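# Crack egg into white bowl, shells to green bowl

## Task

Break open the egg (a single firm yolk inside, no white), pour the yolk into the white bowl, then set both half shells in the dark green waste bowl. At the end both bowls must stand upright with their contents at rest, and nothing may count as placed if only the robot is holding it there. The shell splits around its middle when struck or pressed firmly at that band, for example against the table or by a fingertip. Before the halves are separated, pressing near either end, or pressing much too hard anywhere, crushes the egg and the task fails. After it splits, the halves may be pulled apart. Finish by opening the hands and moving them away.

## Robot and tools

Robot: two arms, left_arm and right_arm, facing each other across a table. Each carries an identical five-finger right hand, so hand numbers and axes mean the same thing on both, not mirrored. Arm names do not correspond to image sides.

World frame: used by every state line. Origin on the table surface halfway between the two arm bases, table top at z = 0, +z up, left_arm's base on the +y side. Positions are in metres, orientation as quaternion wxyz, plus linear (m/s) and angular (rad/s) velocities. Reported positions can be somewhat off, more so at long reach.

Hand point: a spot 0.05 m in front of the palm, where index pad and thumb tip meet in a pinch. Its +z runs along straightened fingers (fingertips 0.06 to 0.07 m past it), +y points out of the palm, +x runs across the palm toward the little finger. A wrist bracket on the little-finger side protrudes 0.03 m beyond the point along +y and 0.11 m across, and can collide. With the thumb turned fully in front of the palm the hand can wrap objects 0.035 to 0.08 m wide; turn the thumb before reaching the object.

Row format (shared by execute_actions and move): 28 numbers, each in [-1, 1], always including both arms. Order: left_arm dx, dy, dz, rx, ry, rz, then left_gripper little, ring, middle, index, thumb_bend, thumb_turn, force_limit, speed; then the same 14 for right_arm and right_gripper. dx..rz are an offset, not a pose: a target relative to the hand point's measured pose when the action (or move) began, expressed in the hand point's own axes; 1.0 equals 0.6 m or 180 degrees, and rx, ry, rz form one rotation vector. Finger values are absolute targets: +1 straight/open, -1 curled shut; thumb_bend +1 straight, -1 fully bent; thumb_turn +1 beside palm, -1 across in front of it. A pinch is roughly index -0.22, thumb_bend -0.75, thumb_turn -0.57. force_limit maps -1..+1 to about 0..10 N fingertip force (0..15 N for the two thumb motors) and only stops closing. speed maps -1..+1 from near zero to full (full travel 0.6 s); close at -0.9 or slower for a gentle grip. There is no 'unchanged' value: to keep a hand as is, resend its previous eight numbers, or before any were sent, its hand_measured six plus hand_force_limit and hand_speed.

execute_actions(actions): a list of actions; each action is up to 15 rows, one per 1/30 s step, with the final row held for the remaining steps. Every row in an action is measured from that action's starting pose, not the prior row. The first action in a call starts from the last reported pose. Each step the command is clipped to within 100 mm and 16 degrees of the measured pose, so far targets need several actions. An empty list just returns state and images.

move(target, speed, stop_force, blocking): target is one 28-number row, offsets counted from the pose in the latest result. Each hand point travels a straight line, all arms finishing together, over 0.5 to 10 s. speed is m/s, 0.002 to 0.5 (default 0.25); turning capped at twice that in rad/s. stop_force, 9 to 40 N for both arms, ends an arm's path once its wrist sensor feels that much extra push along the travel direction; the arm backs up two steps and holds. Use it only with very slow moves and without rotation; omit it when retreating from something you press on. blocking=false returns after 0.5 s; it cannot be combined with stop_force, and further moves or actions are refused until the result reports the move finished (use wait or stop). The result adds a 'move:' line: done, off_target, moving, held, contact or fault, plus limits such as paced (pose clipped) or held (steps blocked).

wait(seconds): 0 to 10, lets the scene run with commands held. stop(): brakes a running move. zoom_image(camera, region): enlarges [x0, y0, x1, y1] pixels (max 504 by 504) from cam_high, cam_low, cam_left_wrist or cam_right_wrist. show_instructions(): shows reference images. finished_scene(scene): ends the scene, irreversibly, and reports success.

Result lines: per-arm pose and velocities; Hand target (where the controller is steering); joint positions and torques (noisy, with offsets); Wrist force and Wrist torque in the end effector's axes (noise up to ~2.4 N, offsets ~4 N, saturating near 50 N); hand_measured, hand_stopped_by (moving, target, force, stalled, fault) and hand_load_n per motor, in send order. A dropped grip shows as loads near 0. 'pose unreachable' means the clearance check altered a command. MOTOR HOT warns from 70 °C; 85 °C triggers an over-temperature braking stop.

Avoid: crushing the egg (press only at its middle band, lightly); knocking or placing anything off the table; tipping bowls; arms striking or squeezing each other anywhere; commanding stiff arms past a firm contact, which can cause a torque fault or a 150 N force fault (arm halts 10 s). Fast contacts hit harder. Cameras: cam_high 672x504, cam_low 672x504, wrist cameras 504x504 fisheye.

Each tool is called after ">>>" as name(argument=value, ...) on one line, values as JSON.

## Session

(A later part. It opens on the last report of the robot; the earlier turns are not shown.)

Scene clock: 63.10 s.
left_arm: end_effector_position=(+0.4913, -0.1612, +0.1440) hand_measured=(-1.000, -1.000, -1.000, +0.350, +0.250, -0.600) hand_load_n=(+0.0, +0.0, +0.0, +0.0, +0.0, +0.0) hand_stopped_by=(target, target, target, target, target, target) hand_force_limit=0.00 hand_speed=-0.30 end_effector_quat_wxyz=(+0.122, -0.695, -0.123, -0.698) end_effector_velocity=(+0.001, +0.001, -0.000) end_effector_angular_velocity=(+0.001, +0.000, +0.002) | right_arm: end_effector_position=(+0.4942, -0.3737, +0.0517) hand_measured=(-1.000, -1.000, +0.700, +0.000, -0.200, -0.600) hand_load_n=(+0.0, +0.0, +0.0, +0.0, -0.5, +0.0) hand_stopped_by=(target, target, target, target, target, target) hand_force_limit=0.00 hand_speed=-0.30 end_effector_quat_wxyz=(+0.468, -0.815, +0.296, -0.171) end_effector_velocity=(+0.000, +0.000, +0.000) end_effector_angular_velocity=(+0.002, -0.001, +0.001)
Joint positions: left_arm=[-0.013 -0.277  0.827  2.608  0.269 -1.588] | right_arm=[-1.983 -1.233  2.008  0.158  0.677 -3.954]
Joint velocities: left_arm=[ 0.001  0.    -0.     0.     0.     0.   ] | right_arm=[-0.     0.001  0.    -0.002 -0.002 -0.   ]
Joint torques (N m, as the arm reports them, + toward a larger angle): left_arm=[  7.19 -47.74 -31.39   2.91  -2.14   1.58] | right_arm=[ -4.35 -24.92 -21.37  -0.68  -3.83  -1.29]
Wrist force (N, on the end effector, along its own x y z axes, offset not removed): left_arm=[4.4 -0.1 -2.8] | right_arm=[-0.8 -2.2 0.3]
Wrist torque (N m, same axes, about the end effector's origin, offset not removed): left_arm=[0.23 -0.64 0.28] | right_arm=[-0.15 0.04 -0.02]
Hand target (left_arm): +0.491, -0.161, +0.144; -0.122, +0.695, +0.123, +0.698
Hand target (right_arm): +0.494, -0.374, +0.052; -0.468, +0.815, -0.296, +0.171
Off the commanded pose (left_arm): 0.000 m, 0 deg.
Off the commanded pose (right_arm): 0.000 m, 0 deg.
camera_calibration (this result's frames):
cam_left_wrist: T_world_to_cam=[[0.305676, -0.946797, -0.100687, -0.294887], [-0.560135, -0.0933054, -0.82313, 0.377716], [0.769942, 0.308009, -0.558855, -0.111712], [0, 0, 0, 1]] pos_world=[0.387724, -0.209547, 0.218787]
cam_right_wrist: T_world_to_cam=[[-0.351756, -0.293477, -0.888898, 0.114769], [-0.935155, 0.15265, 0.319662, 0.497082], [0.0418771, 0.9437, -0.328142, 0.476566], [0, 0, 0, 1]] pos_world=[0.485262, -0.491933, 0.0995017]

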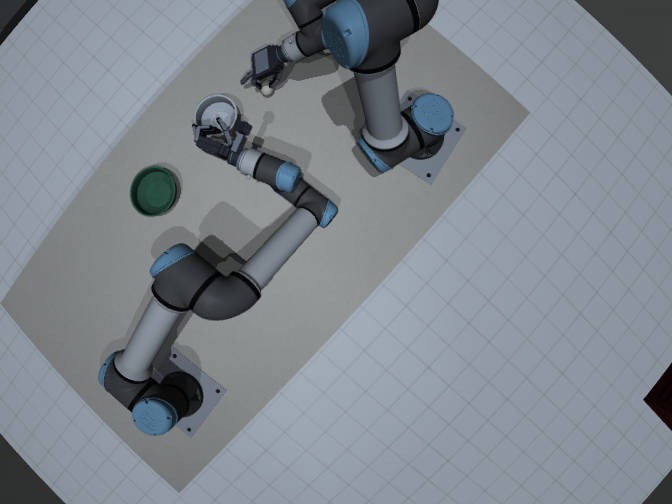

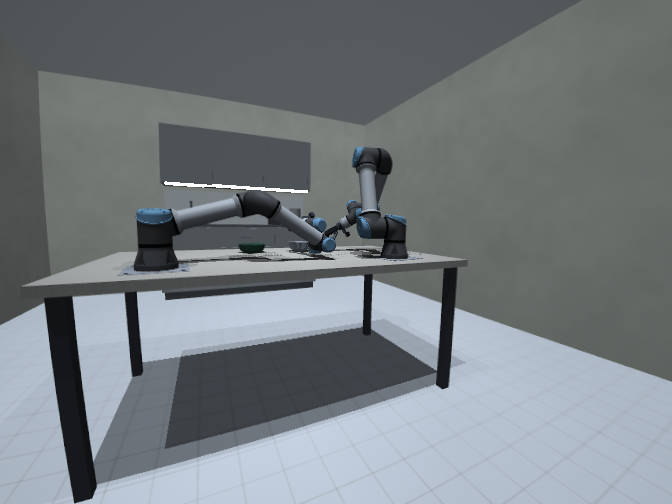

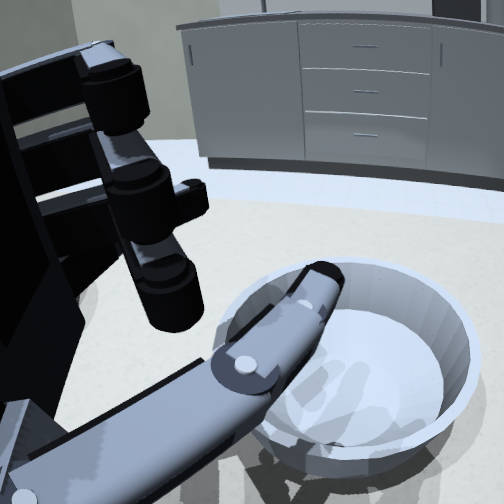

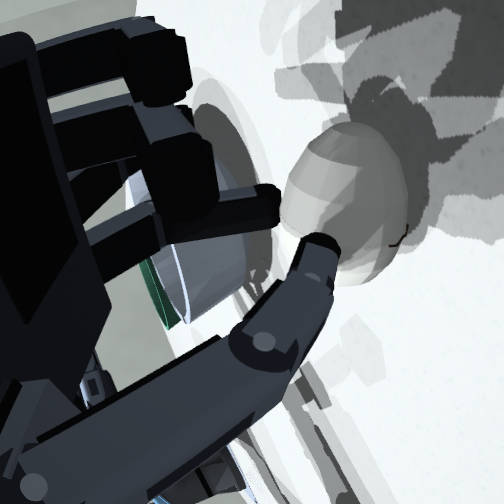

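>>> execute_actions(actions=[[[0,0,0,0,0,0,-1,-1,-1,0.35,0.25,-0.6,0,-0.3,0,-0.0144,-0.0083,0,0,0,-1,-1,0.7,0,-0.2,-0.6,0,-0.3]],[[0,0,0,0,0,0,-1,-1,-1,0.35,0.25,-0.6,0,-0.3,0.021,0,0,0,0,0,-1,-1,0.7,0.4,0.3,-0.6,0,-0.3]],[[0,0,0,0,0,0,-1,-1,-1,0.35,0.25,-0.6,0,-0.3,0,0,0,0,0,0,-1,-1,0.7,0.4,0.3,-0.6,0,-0.3]]])

>>> move(target=[0,0,0,0,0,0,-1,-1,-1,0.35,0.25,-0.6,0,-0.3,0,0.0375,0.0217,0,0,0,-1,-1,0.7,0.4,0.3,-0.6,0,-0.3], speed=0.02)

Scene clock: 64.97 s.
left_arm: end_effector_position=(+0.4913, -0.1612, +0.1440) hand_measured=(-1.000, -1.000, -1.000, +0.350, +0.250, -0.600) hand_load_n=(+0.0, +0.0, +0.0, +0.0, +0.0, +0.0) hand_stopped_by=(target, target, target, target, target, target) hand_force_limit=0.00 hand_speed=-0.30 end_effector_quat_wxyz=(+0.122, -0.695, -0.123, -0.698) end_effector_velocity=(-0.000, +0.000, +0.000) end_effector_angular_velocity=(-0.002, -0.000, +0.000) | right_arm: end_effector_position=(+0.5036, -0.3816, +0.0614) hand_measured=(-1.000, -1.000, +0.700, +0.400, +0.300, -0.600) hand_load_n=(+0.0, +0.0, +0.0, +0.0, +0.0, +0.0) hand_stopped_by=(target, target, target, target, target, target) hand_force_limit=0.00 hand_speed=-0.30 end_effector_quat_wxyz=(+0.468, -0.815, +0.296, -0.171) end_effector_velocity=(+0.000, -0.000, +0.001) end_effector_angular_velocity=(-0.000, -0.003, -0.001)
Joint positions: left_arm=[-0.013 -0.277  0.827  2.608  0.269 -1.588] | right_arm=[-1.998 -1.229  1.973  0.205  0.668 -3.973]
Joint velocities: left_arm=[-0.    -0.     0.    -0.     0.    -0.001] | right_arm=[-0.    -0.003  0.    -0.001  0.     0.001]
Joint torques (N m, as the arm reports them, + toward a larger angle): left_arm=[  6.85 -48.07 -31.11   2.95  -2.16   1.4 ] | right_arm=[  1.49 -36.63  -3.83  -0.57  -2.18   1.52]
Wrist force (N, on the end effector, along its own x y z axes, offset not removed): left_arm=[3.2 0.1 -6.1] | right_arm=[-0.2 -0.1 0.7]
Wrist torque (N m, same axes, about the end effector's origin, offset not removed): left_arm=[0.32 -0.21 0.09] | right_arm=[0.13 0.07 -0.02]
Hand target (left_arm): +0.491, -0.161, +0.144; -0.122, +0.695, +0.123, +0.698
Hand target (right_arm): +0.504, -0.382, +0.061; -0.468, +0.815, -0.296, +0.171
Off the commanded pose (left_arm): 0.000 m, 0 deg.
Off the commanded pose (right_arm): 0.000 m, 0 deg.
camera_calibration (this result's frames):
cam_left_wrist: T_world_to_cam=[[0.305676, -0.946797, -0.100687, -0.294887], [-0.560135, -0.0933054, -0.82313, 0.377716], [0.769942, 0.30801, -0.558855, -0.111712], [0, 0, 0, 1]] pos_world=[0.387724, -0.209547, 0.218787]
cam_right_wrist: T_world_to_cam=[[-0.351961, -0.293275, -0.888883, 0.124563], [-0.935073, 0.152754, 0.319851, 0.503986], [0.0419763, 0.943746, -0.327997, 0.486767], [0, 0, 0, 1]] pos_world=[0.494672, -0.499839, 0.10918]

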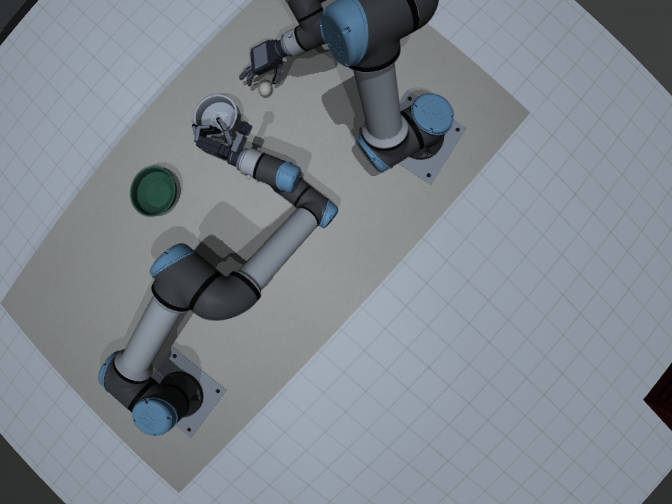

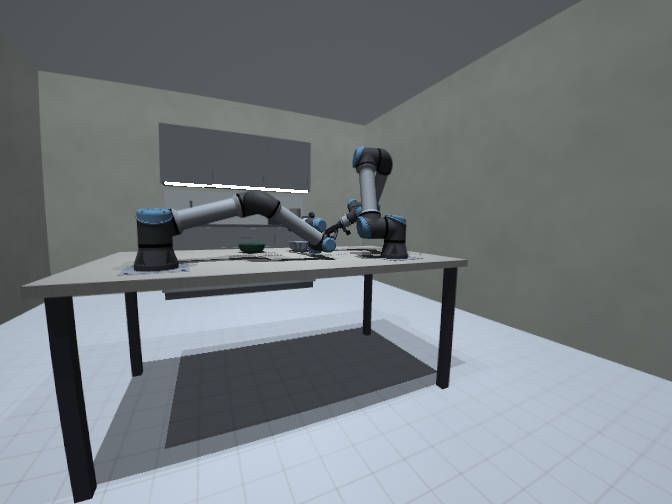

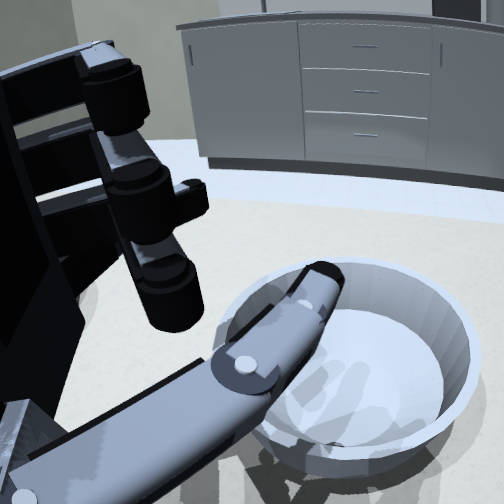

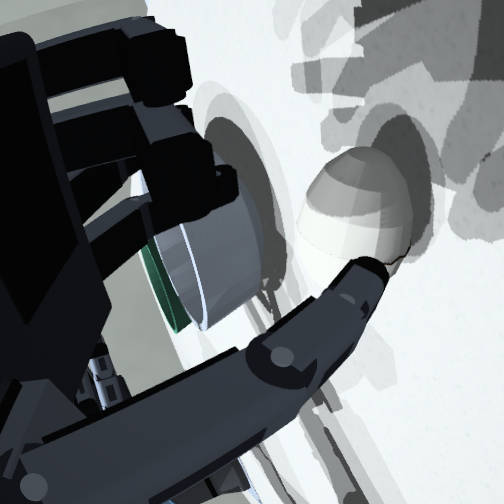

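Scene clock: 66.57 s.
left_arm: end_effector_position=(+0.4913, -0.1612, +0.1440) hand_measured=(-1.000, -1.000, -1.000, +0.350, +0.250, -0.600) hand_load_n=(+0.0, +0.0, +0.0, +0.0, +0.0, +0.0) hand_stopped_by=(target, target, target, target, target, target) hand_force_limit=0.00 hand_speed=-0.30 end_effector_quat_wxyz=(+0.122, -0.695, -0.123, -0.698) end_effector_velocity=(+0.000, +0.000, -0.001) end_effector_angular_velocity=(+0.002, +0.000, +0.000) | right_arm: end_effector_position=(+0.5035, -0.3817, +0.0357) hand_measured=(-1.000, -1.000, +0.700, +0.400, +0.300, -0.600) hand_load_n=(+0.0, +0.0, +0.0, +0.0, +0.0, +0.0) hand_stopped_by=(target, target, target, target, target, target) hand_force_limit=0.00 hand_speed=-0.30 end_effector_quat_wxyz=(+0.468, -0.815, +0.296, -0.171) end_effector_velocity=(-0.000, -0.000, -0.003) end_effector_angular_velocity=(+0.000, +0.001, +0.000)
Joint positions: left_arm=[-0.013 -0.277  0.827  2.608  0.269 -1.588] | right_arm=[-1.999 -1.183  1.994  0.138  0.668 -3.973]
Joint velocities: left_arm=[ 0.     0.     0.001 -0.001  0.     0.001] | right_arm=[-0.     0.006  0.002 -0.007 -0.    -0.001]
Joint torques (N m, as the arm reports them, + toward a larger angle): left_arm=[  7.39 -47.82 -31.22   2.97  -2.14   1.54] | right_arm=[ -5.59 -16.83  -2.42  -0.41  -3.95  -0.94]
Wrist force (N, on the end effector, along its own x y z axes, offset not removed): left_arm=[2.9 0.4 -2.6] | right_arm=[0.3 -1.2 -0.2]
Wrist torque (N m, same axes, about the end effector's origin, offset not removed): left_arm=[0.24 -0.34 0.14] | right_arm=[-0.04 0.02 0.07]
Hand target (left_arm): +0.491, -0.161, +0.144; -0.122, +0.695, +0.123, +0.698
Hand target (right_arm): +0.504, -0.382, +0.035; -0.468, +0.815, -0.296, +0.171
Off the commanded pose (left_arm): 0.000 m, 0 deg.
Off the commanded pose (right_arm): 0.000 m, 0 deg.
move: done
camera_calibration (this result's frames):
cam_left_wrist: T_world_to_cam=[[0.305676, -0.946797, -0.100687, -0.294887], [-0.560135, -0.0933054, -0.82313, 0.377716], [0.769942, 0.30801, -0.558855, -0.111712], [0, 0, 0, 1]] pos_world=[0.387724, -0.209547, 0.218787]
cam_right_wrist: T_world_to_cam=[[-0.351934, -0.293322, -0.888878, 0.101641], [-0.935084, 0.152736, 0.319827, 0.512143], [0.0419519, 0.943734, -0.328034, 0.478417], [0, 0, 0, 1]] pos_world=[0.494598, -0.499908, 0.0834865]

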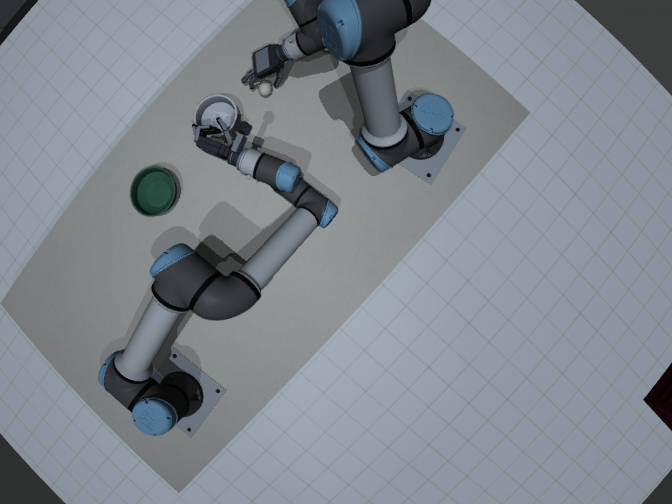

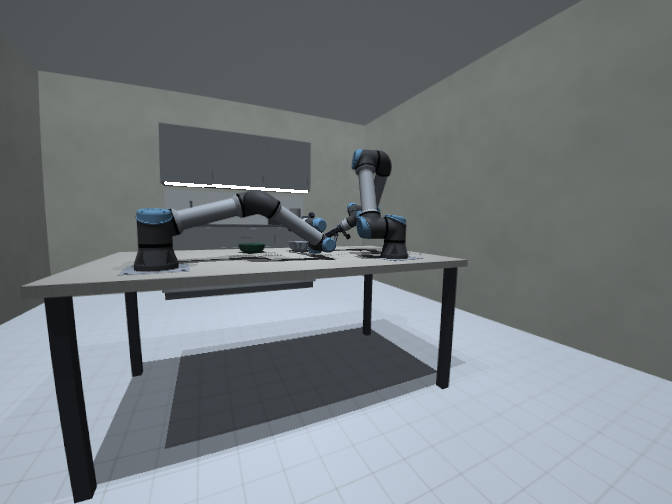

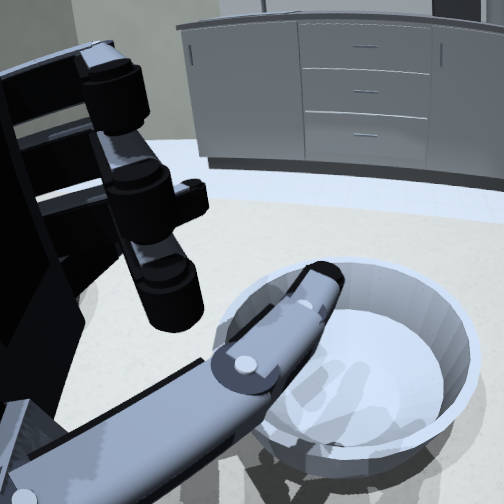

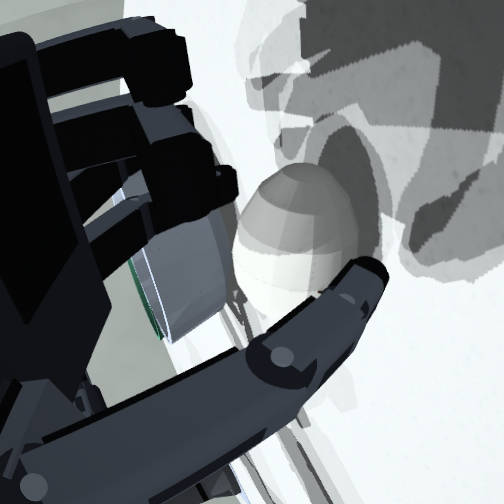

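>>> move(target=[0,0,0,0,0,0,-1,-1,-1,0.35,0.25,-0.6,0,-0.3,0.003,0,0,0,0,0,-1,-1,0.7,0.24,0.08,-0.6,0,-0.75])

>>> move(target=[0,0,0,0,0,0,-1,-1,-1,0.35,0.25,-0.6,0,-0.3,0,0,0,0,0,0,-1,-1,0.7,-0.1,0.08,-0.6,0.6,-0.88])

>>> move(target=[0,0,0,0,0,0,-1,-1,-1,0.35,0.25,-0.6,0,-0.3,0,-0.16,-0.093,0,0,0,-1,-1,0.7,-0.1,0.08,-0.6,0.6,-0.88], speed=0.08)

Scene clock: 67.77 s.
left_arm: end_effector_position=(+0.4913, -0.1612, +0.1440) hand_measured=(-1.000, -1.000, -1.000, +0.350, +0.250, -0.600) hand_load_n=(+0.0, +0.0, +0.0, +0.0, +0.0, +0.0) hand_stopped_by=(target, target, target, target, target, target) hand_force_limit=0.00 hand_speed=-0.30 end_effector_quat_wxyz=(+0.122, -0.695, -0.123, -0.698) end_effector_velocity=(-0.001, -0.001, +0.001) end_effector_angular_velocity=(-0.002, -0.001, -0.001) | right_arm: end_effector_position=(+0.5049, -0.3829, +0.0357) hand_measured=(-1.000, -1.000, +0.700, +0.240, +0.080, -0.600) hand_load_n=(+0.0, +0.0, +0.0, +0.0, +0.0, +0.0) hand_stopped_by=(target, target, target, target, target, target) hand_force_limit=0.00 hand_speed=-0.75 end_effector_quat_wxyz=(+0.468, -0.815, +0.296, -0.171) end_effector_velocity=(+0.000, -0.000, +0.000) end_effector_angular_velocity=(-0.001, +0.000, -0.001)
Joint positions: left_arm=[-0.013 -0.277  0.827  2.608  0.269 -1.588] | right_arm=[-2.001 -1.18   1.99   0.142  0.667 -3.976]
Joint velocities: left_arm=[-0.002 -0.001 -0.     0.     0.001 -0.002] | right_arm=[ 0.    -0.001 -0.     0.     0.001  0.001]
Joint torques (N m, as the arm reports them, + toward a larger angle): left_arm=[  7.68 -47.92 -31.01   2.86  -2.17   1.51] | right_arm=[ -5.56 -16.32 -20.78   3.83  -4.03  -1.77]
Wrist force (N, on the end effector, along its own x y z axes, offset not removed): left_arm=[0.8 -1.7 -3.7] | right_arm=[-2.7 -0.3 2.3]
Wrist torque (N m, same axes, about the end effector's origin, offset not removed): left_arm=[0.05 -0.03 0.05] | right_arm=[-0.25 0.42 -0.11]
Hand target (left_arm): +0.491, -0.161, +0.144; -0.122, +0.695, +0.123, +0.698
Hand target (right_arm): +0.505, -0.383, +0.036; -0.468, +0.815, -0.296, +0.171
Off the commanded pose (left_arm): 0.000 m, 0 deg.
Off the commanded pose (right_arm): 0.000 m, 0 deg.
move: done
camera_calibration (this result's frames):
cam_left_wrist: T_world_to_cam=[[0.305676, -0.946797, -0.100687, -0.294887], [-0.560135, -0.0933054, -0.82313, 0.377716], [0.769942, 0.30801, -0.558855, -0.111712], [0, 0, 0, 1]] pos_world=[0.387724, -0.209547, 0.218787]
cam_right_wrist: T_world_to_cam=[[-0.351934, -0.293326, -0.888877, 0.10178], [-0.935084, 0.15274, 0.319825, 0.513608], [0.0419539, 0.943732, -0.328038, 0.47945], [0, 0, 0, 1]] pos_world=[0.495972, -0.501066, 0.0834829]

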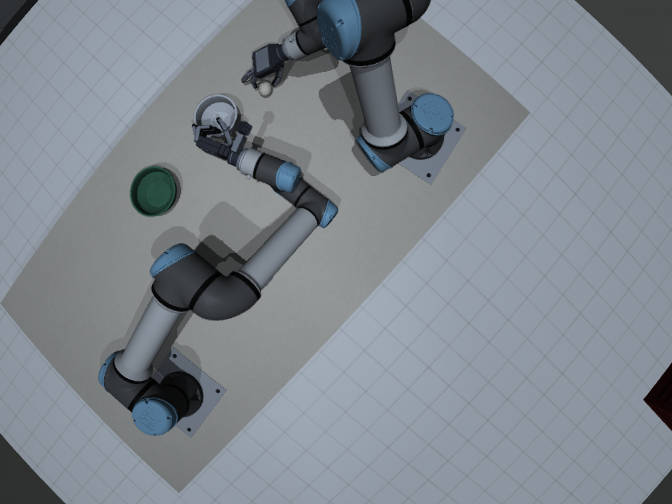

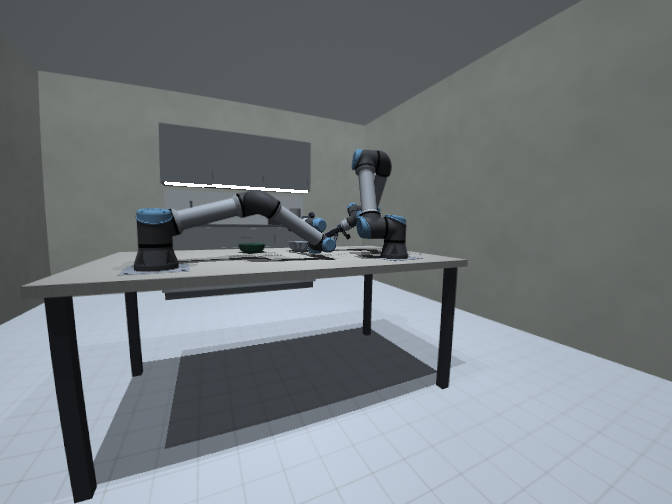

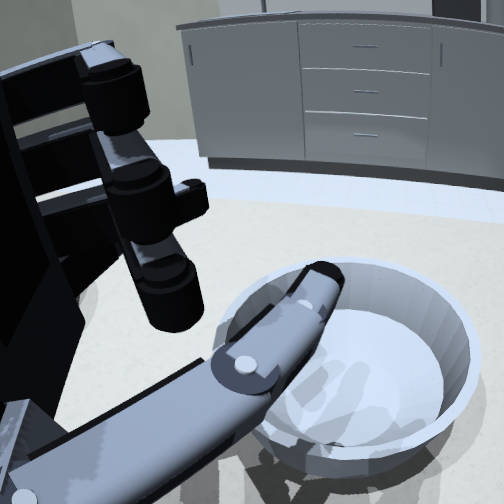

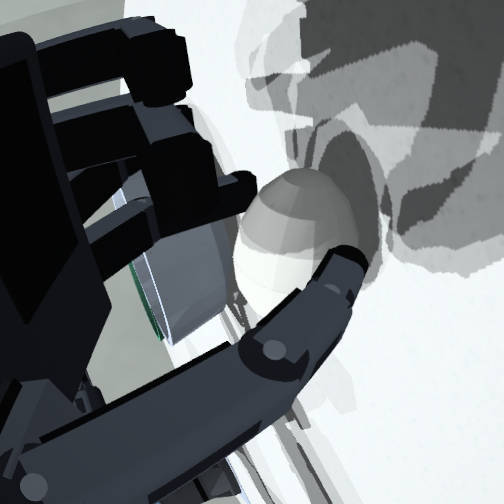

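Scene clock: 68.73 s.
left_arm: end_effector_position=(+0.4913, -0.1612, +0.1440) hand_measured=(-1.000, -1.000, -1.000, +0.350, +0.250, -0.600) hand_load_n=(+0.0, +0.0, +0.0, +0.0, +0.0, +0.0) hand_stopped_by=(target, target, target, target, target, target) hand_force_limit=0.00 hand_speed=-0.30 end_effector_quat_wxyz=(+0.122, -0.695, -0.123, -0.698) end_effector_velocity=(-0.000, -0.000, -0.001) end_effector_angular_velocity=(+0.003, -0.000, -0.001) | right_arm: end_effector_position=(+0.5049, -0.3828, +0.0357) hand_measured=(-1.000, -1.000, +0.700, +0.104, +0.084, -0.600) hand_load_n=(+0.0, +0.0, +0.0, +8.0, +6.5, +0.0) hand_stopped_by=(target, target, target, force, target, target) hand_force_limit=0.60 hand_speed=-0.88 end_effector_quat_wxyz=(+0.468, -0.815, +0.296, -0.171) end_effector_velocity=(-0.000, +0.001, -0.000) end_effector_angular_velocity=(+0.001, +0.002, +0.001)
Joint positions: left_arm=[-0.013 -0.277  0.827  2.608  0.269 -1.588] | right_arm=[-2.001 -1.18   1.99   0.142  0.666 -3.976]
Joint velocities: left_arm=[-0.     0.001  0.002  0.001 -0.001 -0.002] | right_arm=[ 0.001  0.001 -0.001  0.001 -0.     0.001]
Joint torques (N m, as the arm reports them, + toward a larger angle): left_arm=[  7.33 -47.91 -31.26   2.86  -2.1    1.52] | right_arm=[ -5.54 -16.88 -20.37   3.73  -3.25  -1.65]
Wrist force (N, on the end effector, along its own x y z axes, offset not removed): left_arm=[1.5 -1.4 -3.6] | right_arm=[0.0 -3.7 -0.4]
Wrist torque (N m, same axes, about the end effector's origin, offset not removed): left_arm=[0.11 -0.09 0.31] | right_arm=[-0.12 -0.14 -0.03]
Hand target (left_arm): +0.491, -0.161, +0.144; -0.122, +0.695, +0.123, +0.698
Hand target (right_arm): +0.505, -0.383, +0.036; -0.468, +0.815, -0.296, +0.171
Off the commanded pose (left_arm): 0.000 m, 0 deg.
Off the commanded pose (right_arm): 0.000 m, 0 deg.
move: done
camera_calibration (this result's frames):
cam_left_wrist: T_world_to_cam=[[0.305676, -0.946797, -0.100687, -0.294887], [-0.560135, -0.0933054, -0.82313, 0.377716], [0.769942, 0.308009, -0.558855, -0.111712], [0, 0, 0, 1]] pos_world=[0.387724, -0.209547, 0.218787]
cam_right_wrist: T_world_to_cam=[[-0.351925, -0.293315, -0.888884, 0.101784], [-0.935088, 0.152722, 0.319822, 0.513602], [0.0419434, 0.943738, -0.328022, 0.479455], [0, 0, 0, 1]] pos_world=[0.495973, -0.501063, 0.0834846]

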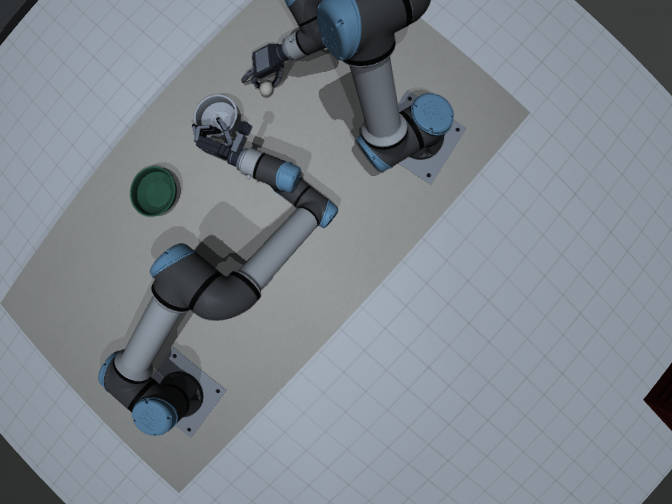

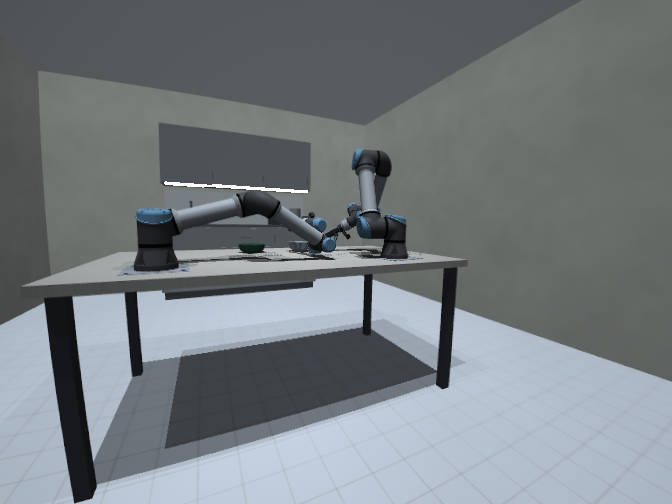

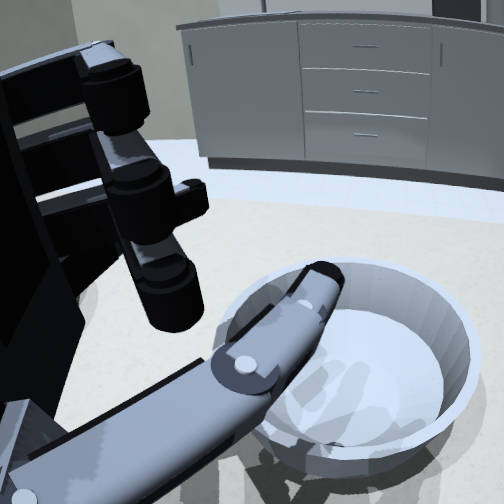

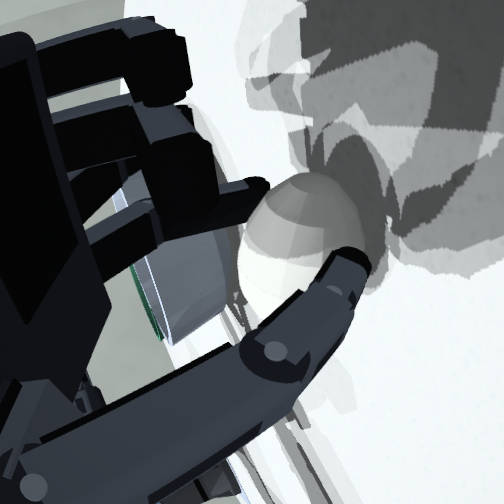

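Scene clock: 70.60 s.
left_arm: end_effector_position=(+0.4913, -0.1612, +0.1440) hand_measured=(-1.000, -1.000, -1.000, +0.350, +0.250, -0.600) hand_load_n=(+0.0, +0.0, +0.0, +0.0, +0.0, +0.0) hand_stopped_by=(target, target, target, target, target, target) hand_force_limit=0.00 hand_speed=-0.30 end_effector_quat_wxyz=(+0.122, -0.695, -0.123, -0.698) end_effector_velocity=(+0.001, +0.000, +0.000) end_effector_angular_velocity=(+0.001, +0.000, +0.000) | right_arm: end_effector_position=(+0.5050, -0.3827, +0.1465) hand_measured=(-1.000, -1.000, +0.700, +0.104, +0.084, -0.600) hand_load_n=(+0.0, +0.0, +0.0, +7.5, +7.0, -0.5) hand_stopped_by=(target, target, target, force, target, target) hand_force_limit=0.60 hand_speed=-0.88 end_effector_quat_wxyz=(+0.468, -0.815, +0.296, -0.171) end_effector_velocity=(+0.000, -0.001, +0.003) end_effector_angular_velocity=(-0.001, +0.001, -0.001)
Joint positions: left_arm=[-0.013 -0.277  0.827  2.608  0.269 -1.588] | right_arm=[-2.    -1.352  1.872  0.43   0.667 -3.975]
Joint velocities: left_arm=[ 0.001  0.    -0.001  0.001 -0.001  0.001] | right_arm=[-0.002 -0.003 -0.005  0.01   0.001 -0.002]
Joint torques (N m, as the arm reports them, + toward a larger angle): left_arm=[  7.95 -47.96 -31.48   2.82  -2.18   1.58] | right_arm=[ -5.46 -36.31 -25.49   3.79  -2.14  -1.75]
Wrist force (N, on the end effector, along its own x y z axes, offset not removed): left_arm=[4.6 2.7 -4.1] | right_arm=[1.1 2.0 0.6]
Wrist torque (N m, same axes, about the end effector's origin, offset not removed): left_arm=[0.67 -0.96 0.11] | right_arm=[0.22 -0.24 0.19]
Hand target (left_arm): +0.491, -0.161, +0.144; -0.122, +0.695, +0.123, +0.698
Hand target (right_arm): +0.505, -0.383, +0.147; -0.468, +0.815, -0.296, +0.171
Off the commanded pose (left_arm): 0.000 m, 0 deg.
Off the commanded pose (right_arm): 0.000 m, 0 deg.
move: done
camera_calibration (this result's frames):
cam_left_wrist: T_world_to_cam=[[0.305676, -0.946797, -0.100687, -0.294887], [-0.560135, -0.0933054, -0.82313, 0.377716], [0.769942, 0.30801, -0.558855, -0.111712], [0, 0, 0, 1]] pos_world=[0.387724, -0.209547, 0.218787]
cam_right_wrist: T_world_to_cam=[[-0.351906, -0.293397, -0.888865, 0.200343], [-0.935096, 0.152733, 0.319795, 0.478291], [0.0419316, 0.943711, -0.328102, 0.515655], [0, 0, 0, 1]] pos_world=[0.496127, -0.5009, 0.19431]

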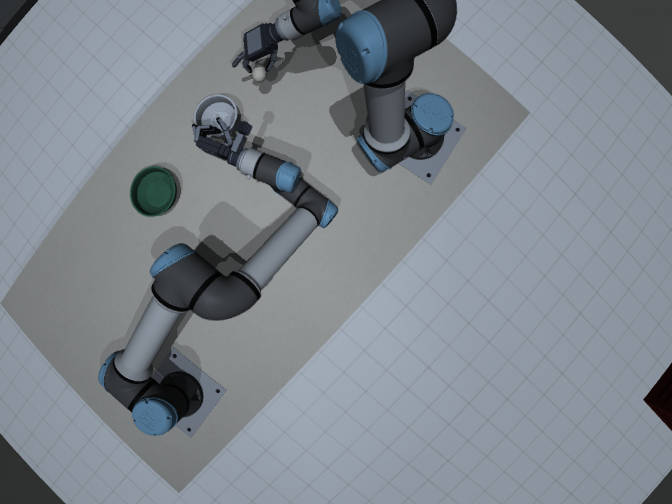

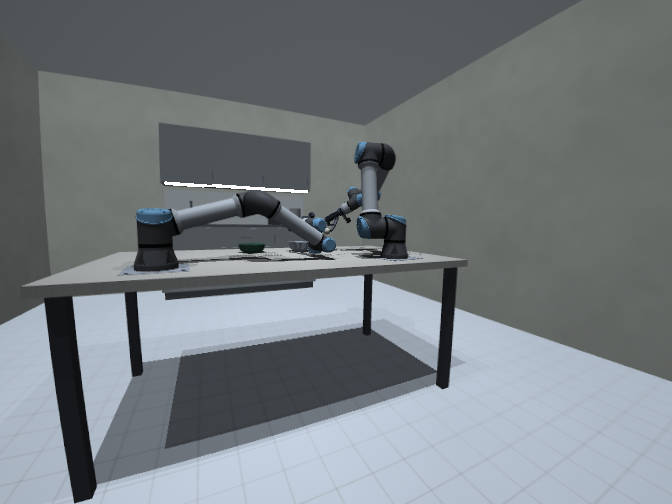

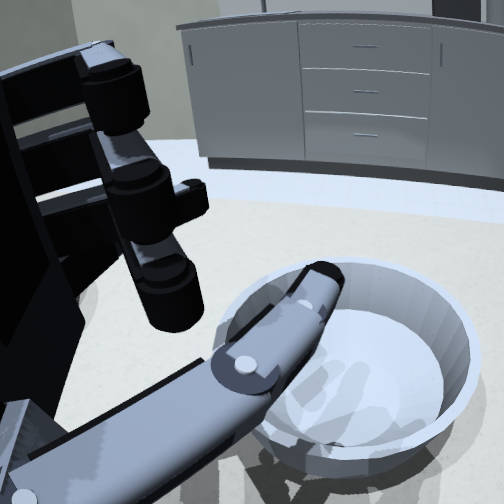

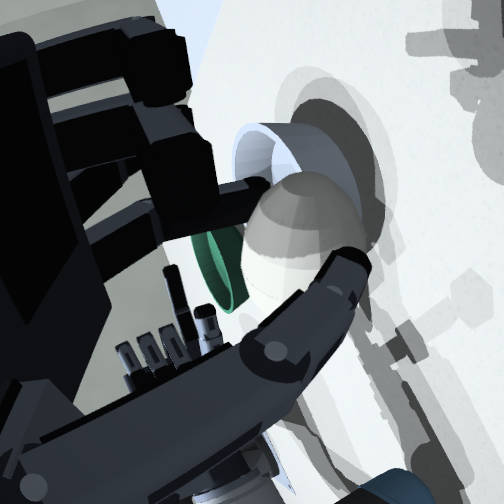

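>>> move(target=[0,0,0,0,0,0,-1,-1,-1,0.35,0.25,-0.6,0,-0.3,-0.0912,-0.1495,0.2413,-0.167,0,0,-1,-1,0.7,-0.1,0.08,-0.6,0.6,-0.88], speed=0.12)

>>> move(target=[0,0.035,0.02,0,0,0,-1,-1,-1,0.35,0.25,-0.6,0,-0.3,-0.05,0,0,0,0,0,-1,-1,0.7,-0.1,0.08,-0.6,0.6,-0.88], speed=0.03)

Scene clock: 73.53 s.
left_arm: end_effector_position=(+0.4913, -0.1612, +0.1440) hand_measured=(-1.000, -1.000, -1.000, +0.350, +0.250, -0.600) hand_load_n=(+0.0, +0.0, +0.0, +0.0, +0.0, +0.0) hand_stopped_by=(target, target, target, target, target, target) hand_force_limit=0.00 hand_speed=-0.30 end_effector_quat_wxyz=(+0.122, -0.695, -0.123, -0.698) end_effector_velocity=(+0.001, +0.001, -0.000) end_effector_angular_velocity=(-0.000, +0.000, +0.002) | right_arm: end_effector_position=(+0.5724, -0.2171, +0.1511) hand_measured=(-1.000, -1.000, +0.700, +0.104, +0.084, -0.600) hand_load_n=(+0.0, +0.0, +0.0, +7.5, +6.5, -0.5) hand_stopped_by=(target, target, target, force, target, target) hand_force_limit=0.60 hand_speed=-0.88 end_effector_quat_wxyz=(+0.242, -0.908, +0.331, -0.088) end_effector_velocity=(+0.002, +0.003, +0.000) end_effector_angular_velocity=(-0.009, +0.009, +0.002)
Joint positions: left_arm=[-0.013 -0.277  0.827  2.608  0.269 -1.588] | right_arm=[-1.45  -0.868  0.985  1.009  1.289 -3.669]
Joint velocities: left_arm=[ 0.001  0.    -0.    -0.001  0.     0.001] | right_arm=[ 0.007  0.018 -0.032  0.025  0.008  0.002]
Joint torques (N m, as the arm reports them, + toward a larger angle): left_arm=[  6.54 -47.51 -30.79   2.85  -2.17   1.57] | right_arm=[  6.84 -34.63 -26.19   4.16   2.42   1.46]
Wrist force (N, on the end effector, along its own x y z axes, offset not removed): left_arm=[-0.5 4.0 -1.3] | right_arm=[-1.4 0.8 1.6]
Wrist torque (N m, same axes, about the end effector's origin, offset not removed): left_arm=[0.84 -0.05 -0.08] | right_arm=[0.07 0.18 -0.21]
Hand target (left_arm): +0.491, -0.161, +0.144; -0.122, +0.695, +0.123, +0.698
Hand target (right_arm): +0.573, -0.217, +0.151; -0.242, +0.908, -0.331, +0.087
Off the commanded pose (left_arm): 0.000 m, 0 deg.
Off the commanded pose (right_arm): 0.000 m, 0 deg.
move: done
camera_calibration (this result's frames):
cam_left_wrist: T_world_to_cam=[[0.305676, -0.946797, -0.100687, -0.294887], [-0.560135, -0.0933055, -0.82313, 0.377716], [0.769942, 0.30801, -0.558855, -0.111712], [0, 0, 0, 1]] pos_world=[0.387724, -0.209547, 0.218787]
cam_right_wrist: T_world_to_cam=[[-0.598843, -0.586368, -0.54549, 0.302575], [-0.790558, 0.323879, 0.51973, 0.438661], [-0.12808, 0.742479, -0.657511, 0.461496], [0, 0, 0, 1]] pos_world=[0.587091, -0.307304, 0.240505]

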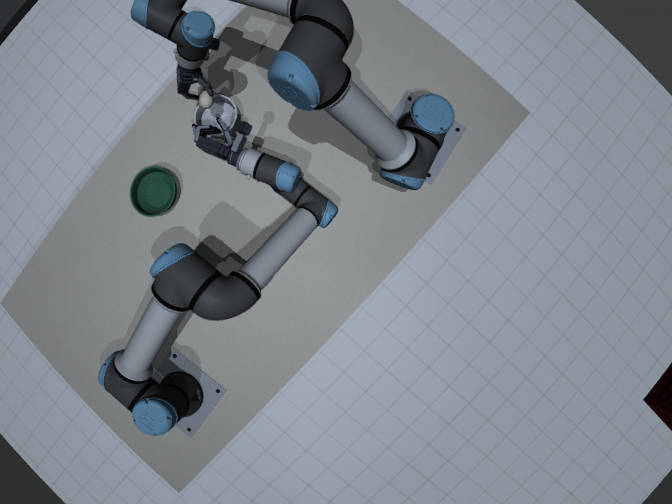

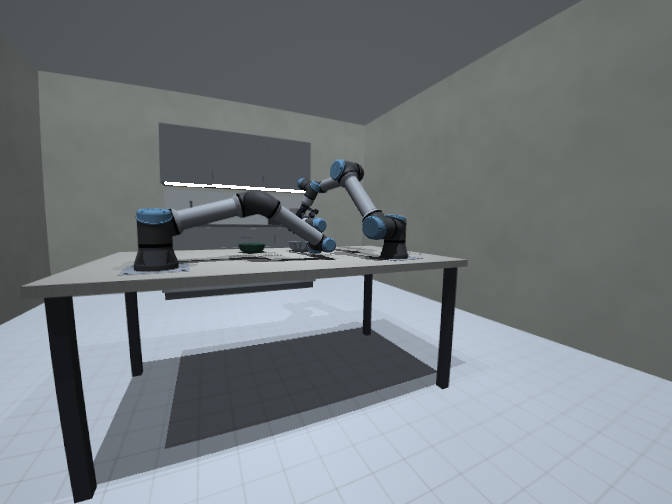

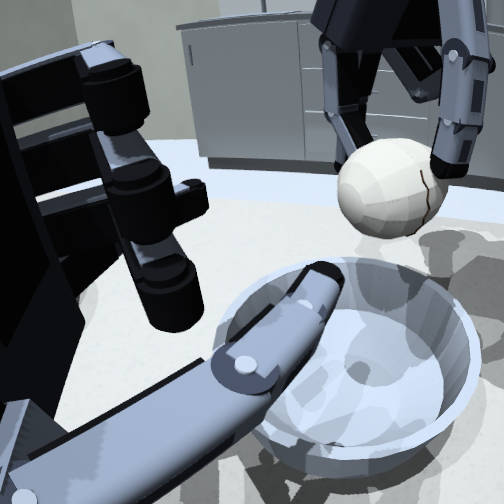

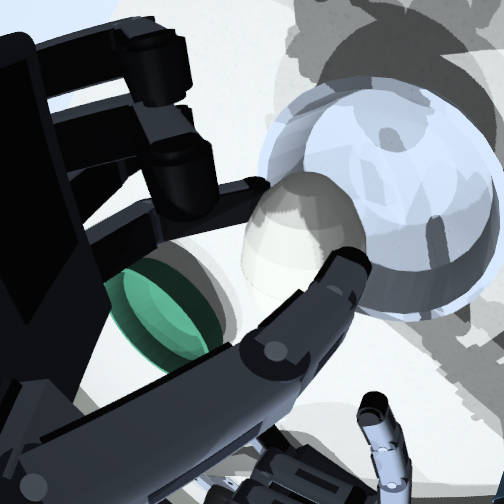

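Scene clock: 74.90 s.
left_arm: end_effector_position=(+0.5095, -0.1767, +0.1440) hand_measured=(-1.000, -1.000, -1.000, +0.350, +0.250, -0.600) hand_load_n=(+0.0, +0.0, +0.0, +0.0, +0.0, +0.0) hand_stopped_by=(target, target, target, target, target, target) hand_force_limit=0.00 hand_speed=-0.30 end_effector_quat_wxyz=(+0.122, -0.695, -0.123, -0.698) end_effector_velocity=(+0.001, -0.002, -0.000) end_effector_angular_velocity=(+0.001, +0.000, +0.000) | right_arm: end_effector_position=(+0.5496, -0.1979, +0.1512) hand_measured=(-1.000, -1.000, +0.700, +0.104, +0.084, -0.600) hand_load_n=(+0.0, +0.0, +0.0, +7.5, +6.5, -0.5) hand_stopped_by=(target, target, target, force, target, target) hand_force_limit=0.60 hand_speed=-0.88 end_effector_quat_wxyz=(+0.242, -0.908, +0.331, -0.088) end_effector_velocity=(-0.002, +0.001, +0.001) end_effector_angular_velocity=(-0.000, -0.001, -0.001)
Joint positions: left_arm=[ 0.009 -0.218  0.697  2.681  0.247 -1.59 ] | right_arm=[-1.406 -0.898  1.033  0.98   1.308 -3.628]
Joint velocities: left_arm=[ 0.001  0.007 -0.013  0.007 -0.001  0.001] | right_arm=[ 0.003 -0.004  0.004 -0.002  0.002  0.003]
Joint torques (N m, as the arm reports them, + toward a larger angle): left_arm=[  7.05 -51.38 -32.     3.07  -2.29   1.55] | right_arm=[  8.01 -54.18  -9.63  -0.27   2.33   1.73]
Wrist force (N, on the end effector, along its own x y z axes, offset not removed): left_arm=[2.9 5.9 -5.0] | right_arm=[-1.4 3.0 2.0]
Wrist torque (N m, same axes, about the end effector's origin, offset not removed): left_arm=[1.24 -0.58 0.31] | right_arm=[0.35 0.36 0.24]
Hand target (left_arm): +0.510, -0.177, +0.144; -0.122, +0.695, +0.123, +0.698
Hand target (right_arm): +0.549, -0.198, +0.151; -0.242, +0.908, -0.331, +0.088
Off the commanded pose (left_arm): 0.000 m, 0 deg.
Off the commanded pose (right_arm): 0.000 m, 0 deg.
move: done
camera_calibration (this result's frames):
cam_left_wrist: T_world_to_cam=[[0.305589, -0.946832, -0.100615, -0.315063], [-0.56004, -0.0932752, -0.823198, 0.386505], [0.770046, 0.307909, -0.558768, -0.121061], [0, 0, 0, 1]] pos_world=[0.405961, -0.224984, 0.218824]
cam_right_wrist: T_world_to_cam=[[-0.598878, -0.58633, -0.545493, 0.300249], [-0.790519, 0.323811, 0.519832, 0.414385], [-0.128156, 0.742539, -0.657428, 0.444441], [0, 0, 0, 1]] pos_world=[0.56435, -0.288153, 0.240561]

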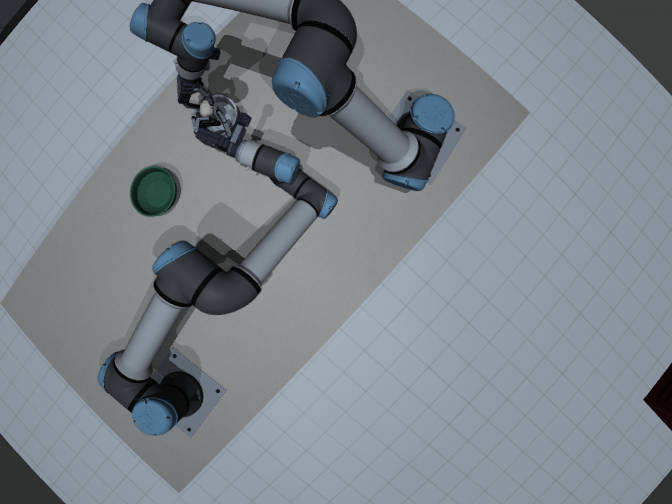

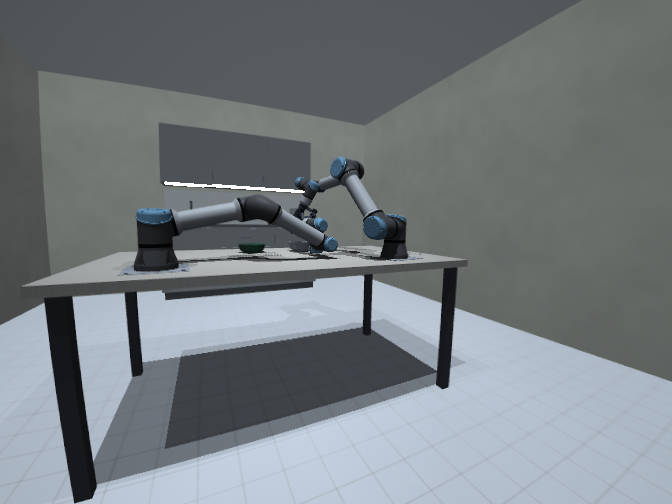

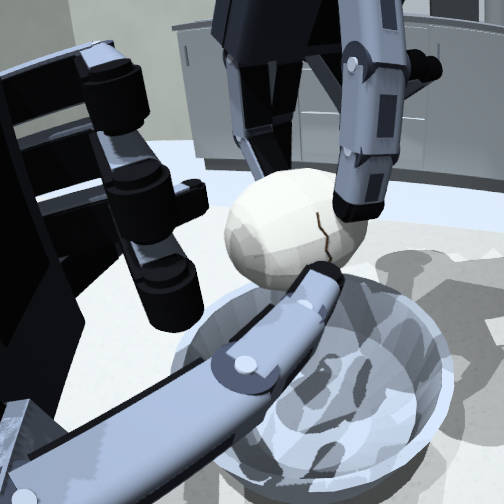

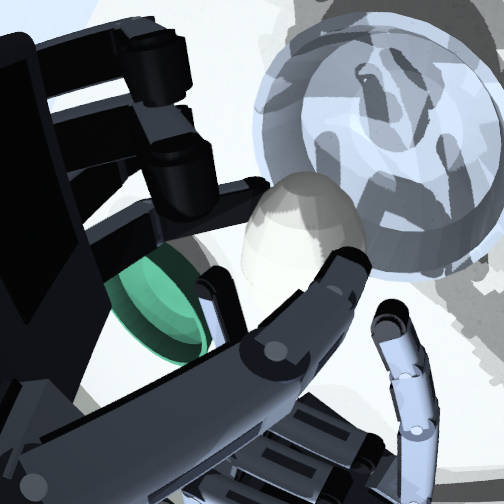

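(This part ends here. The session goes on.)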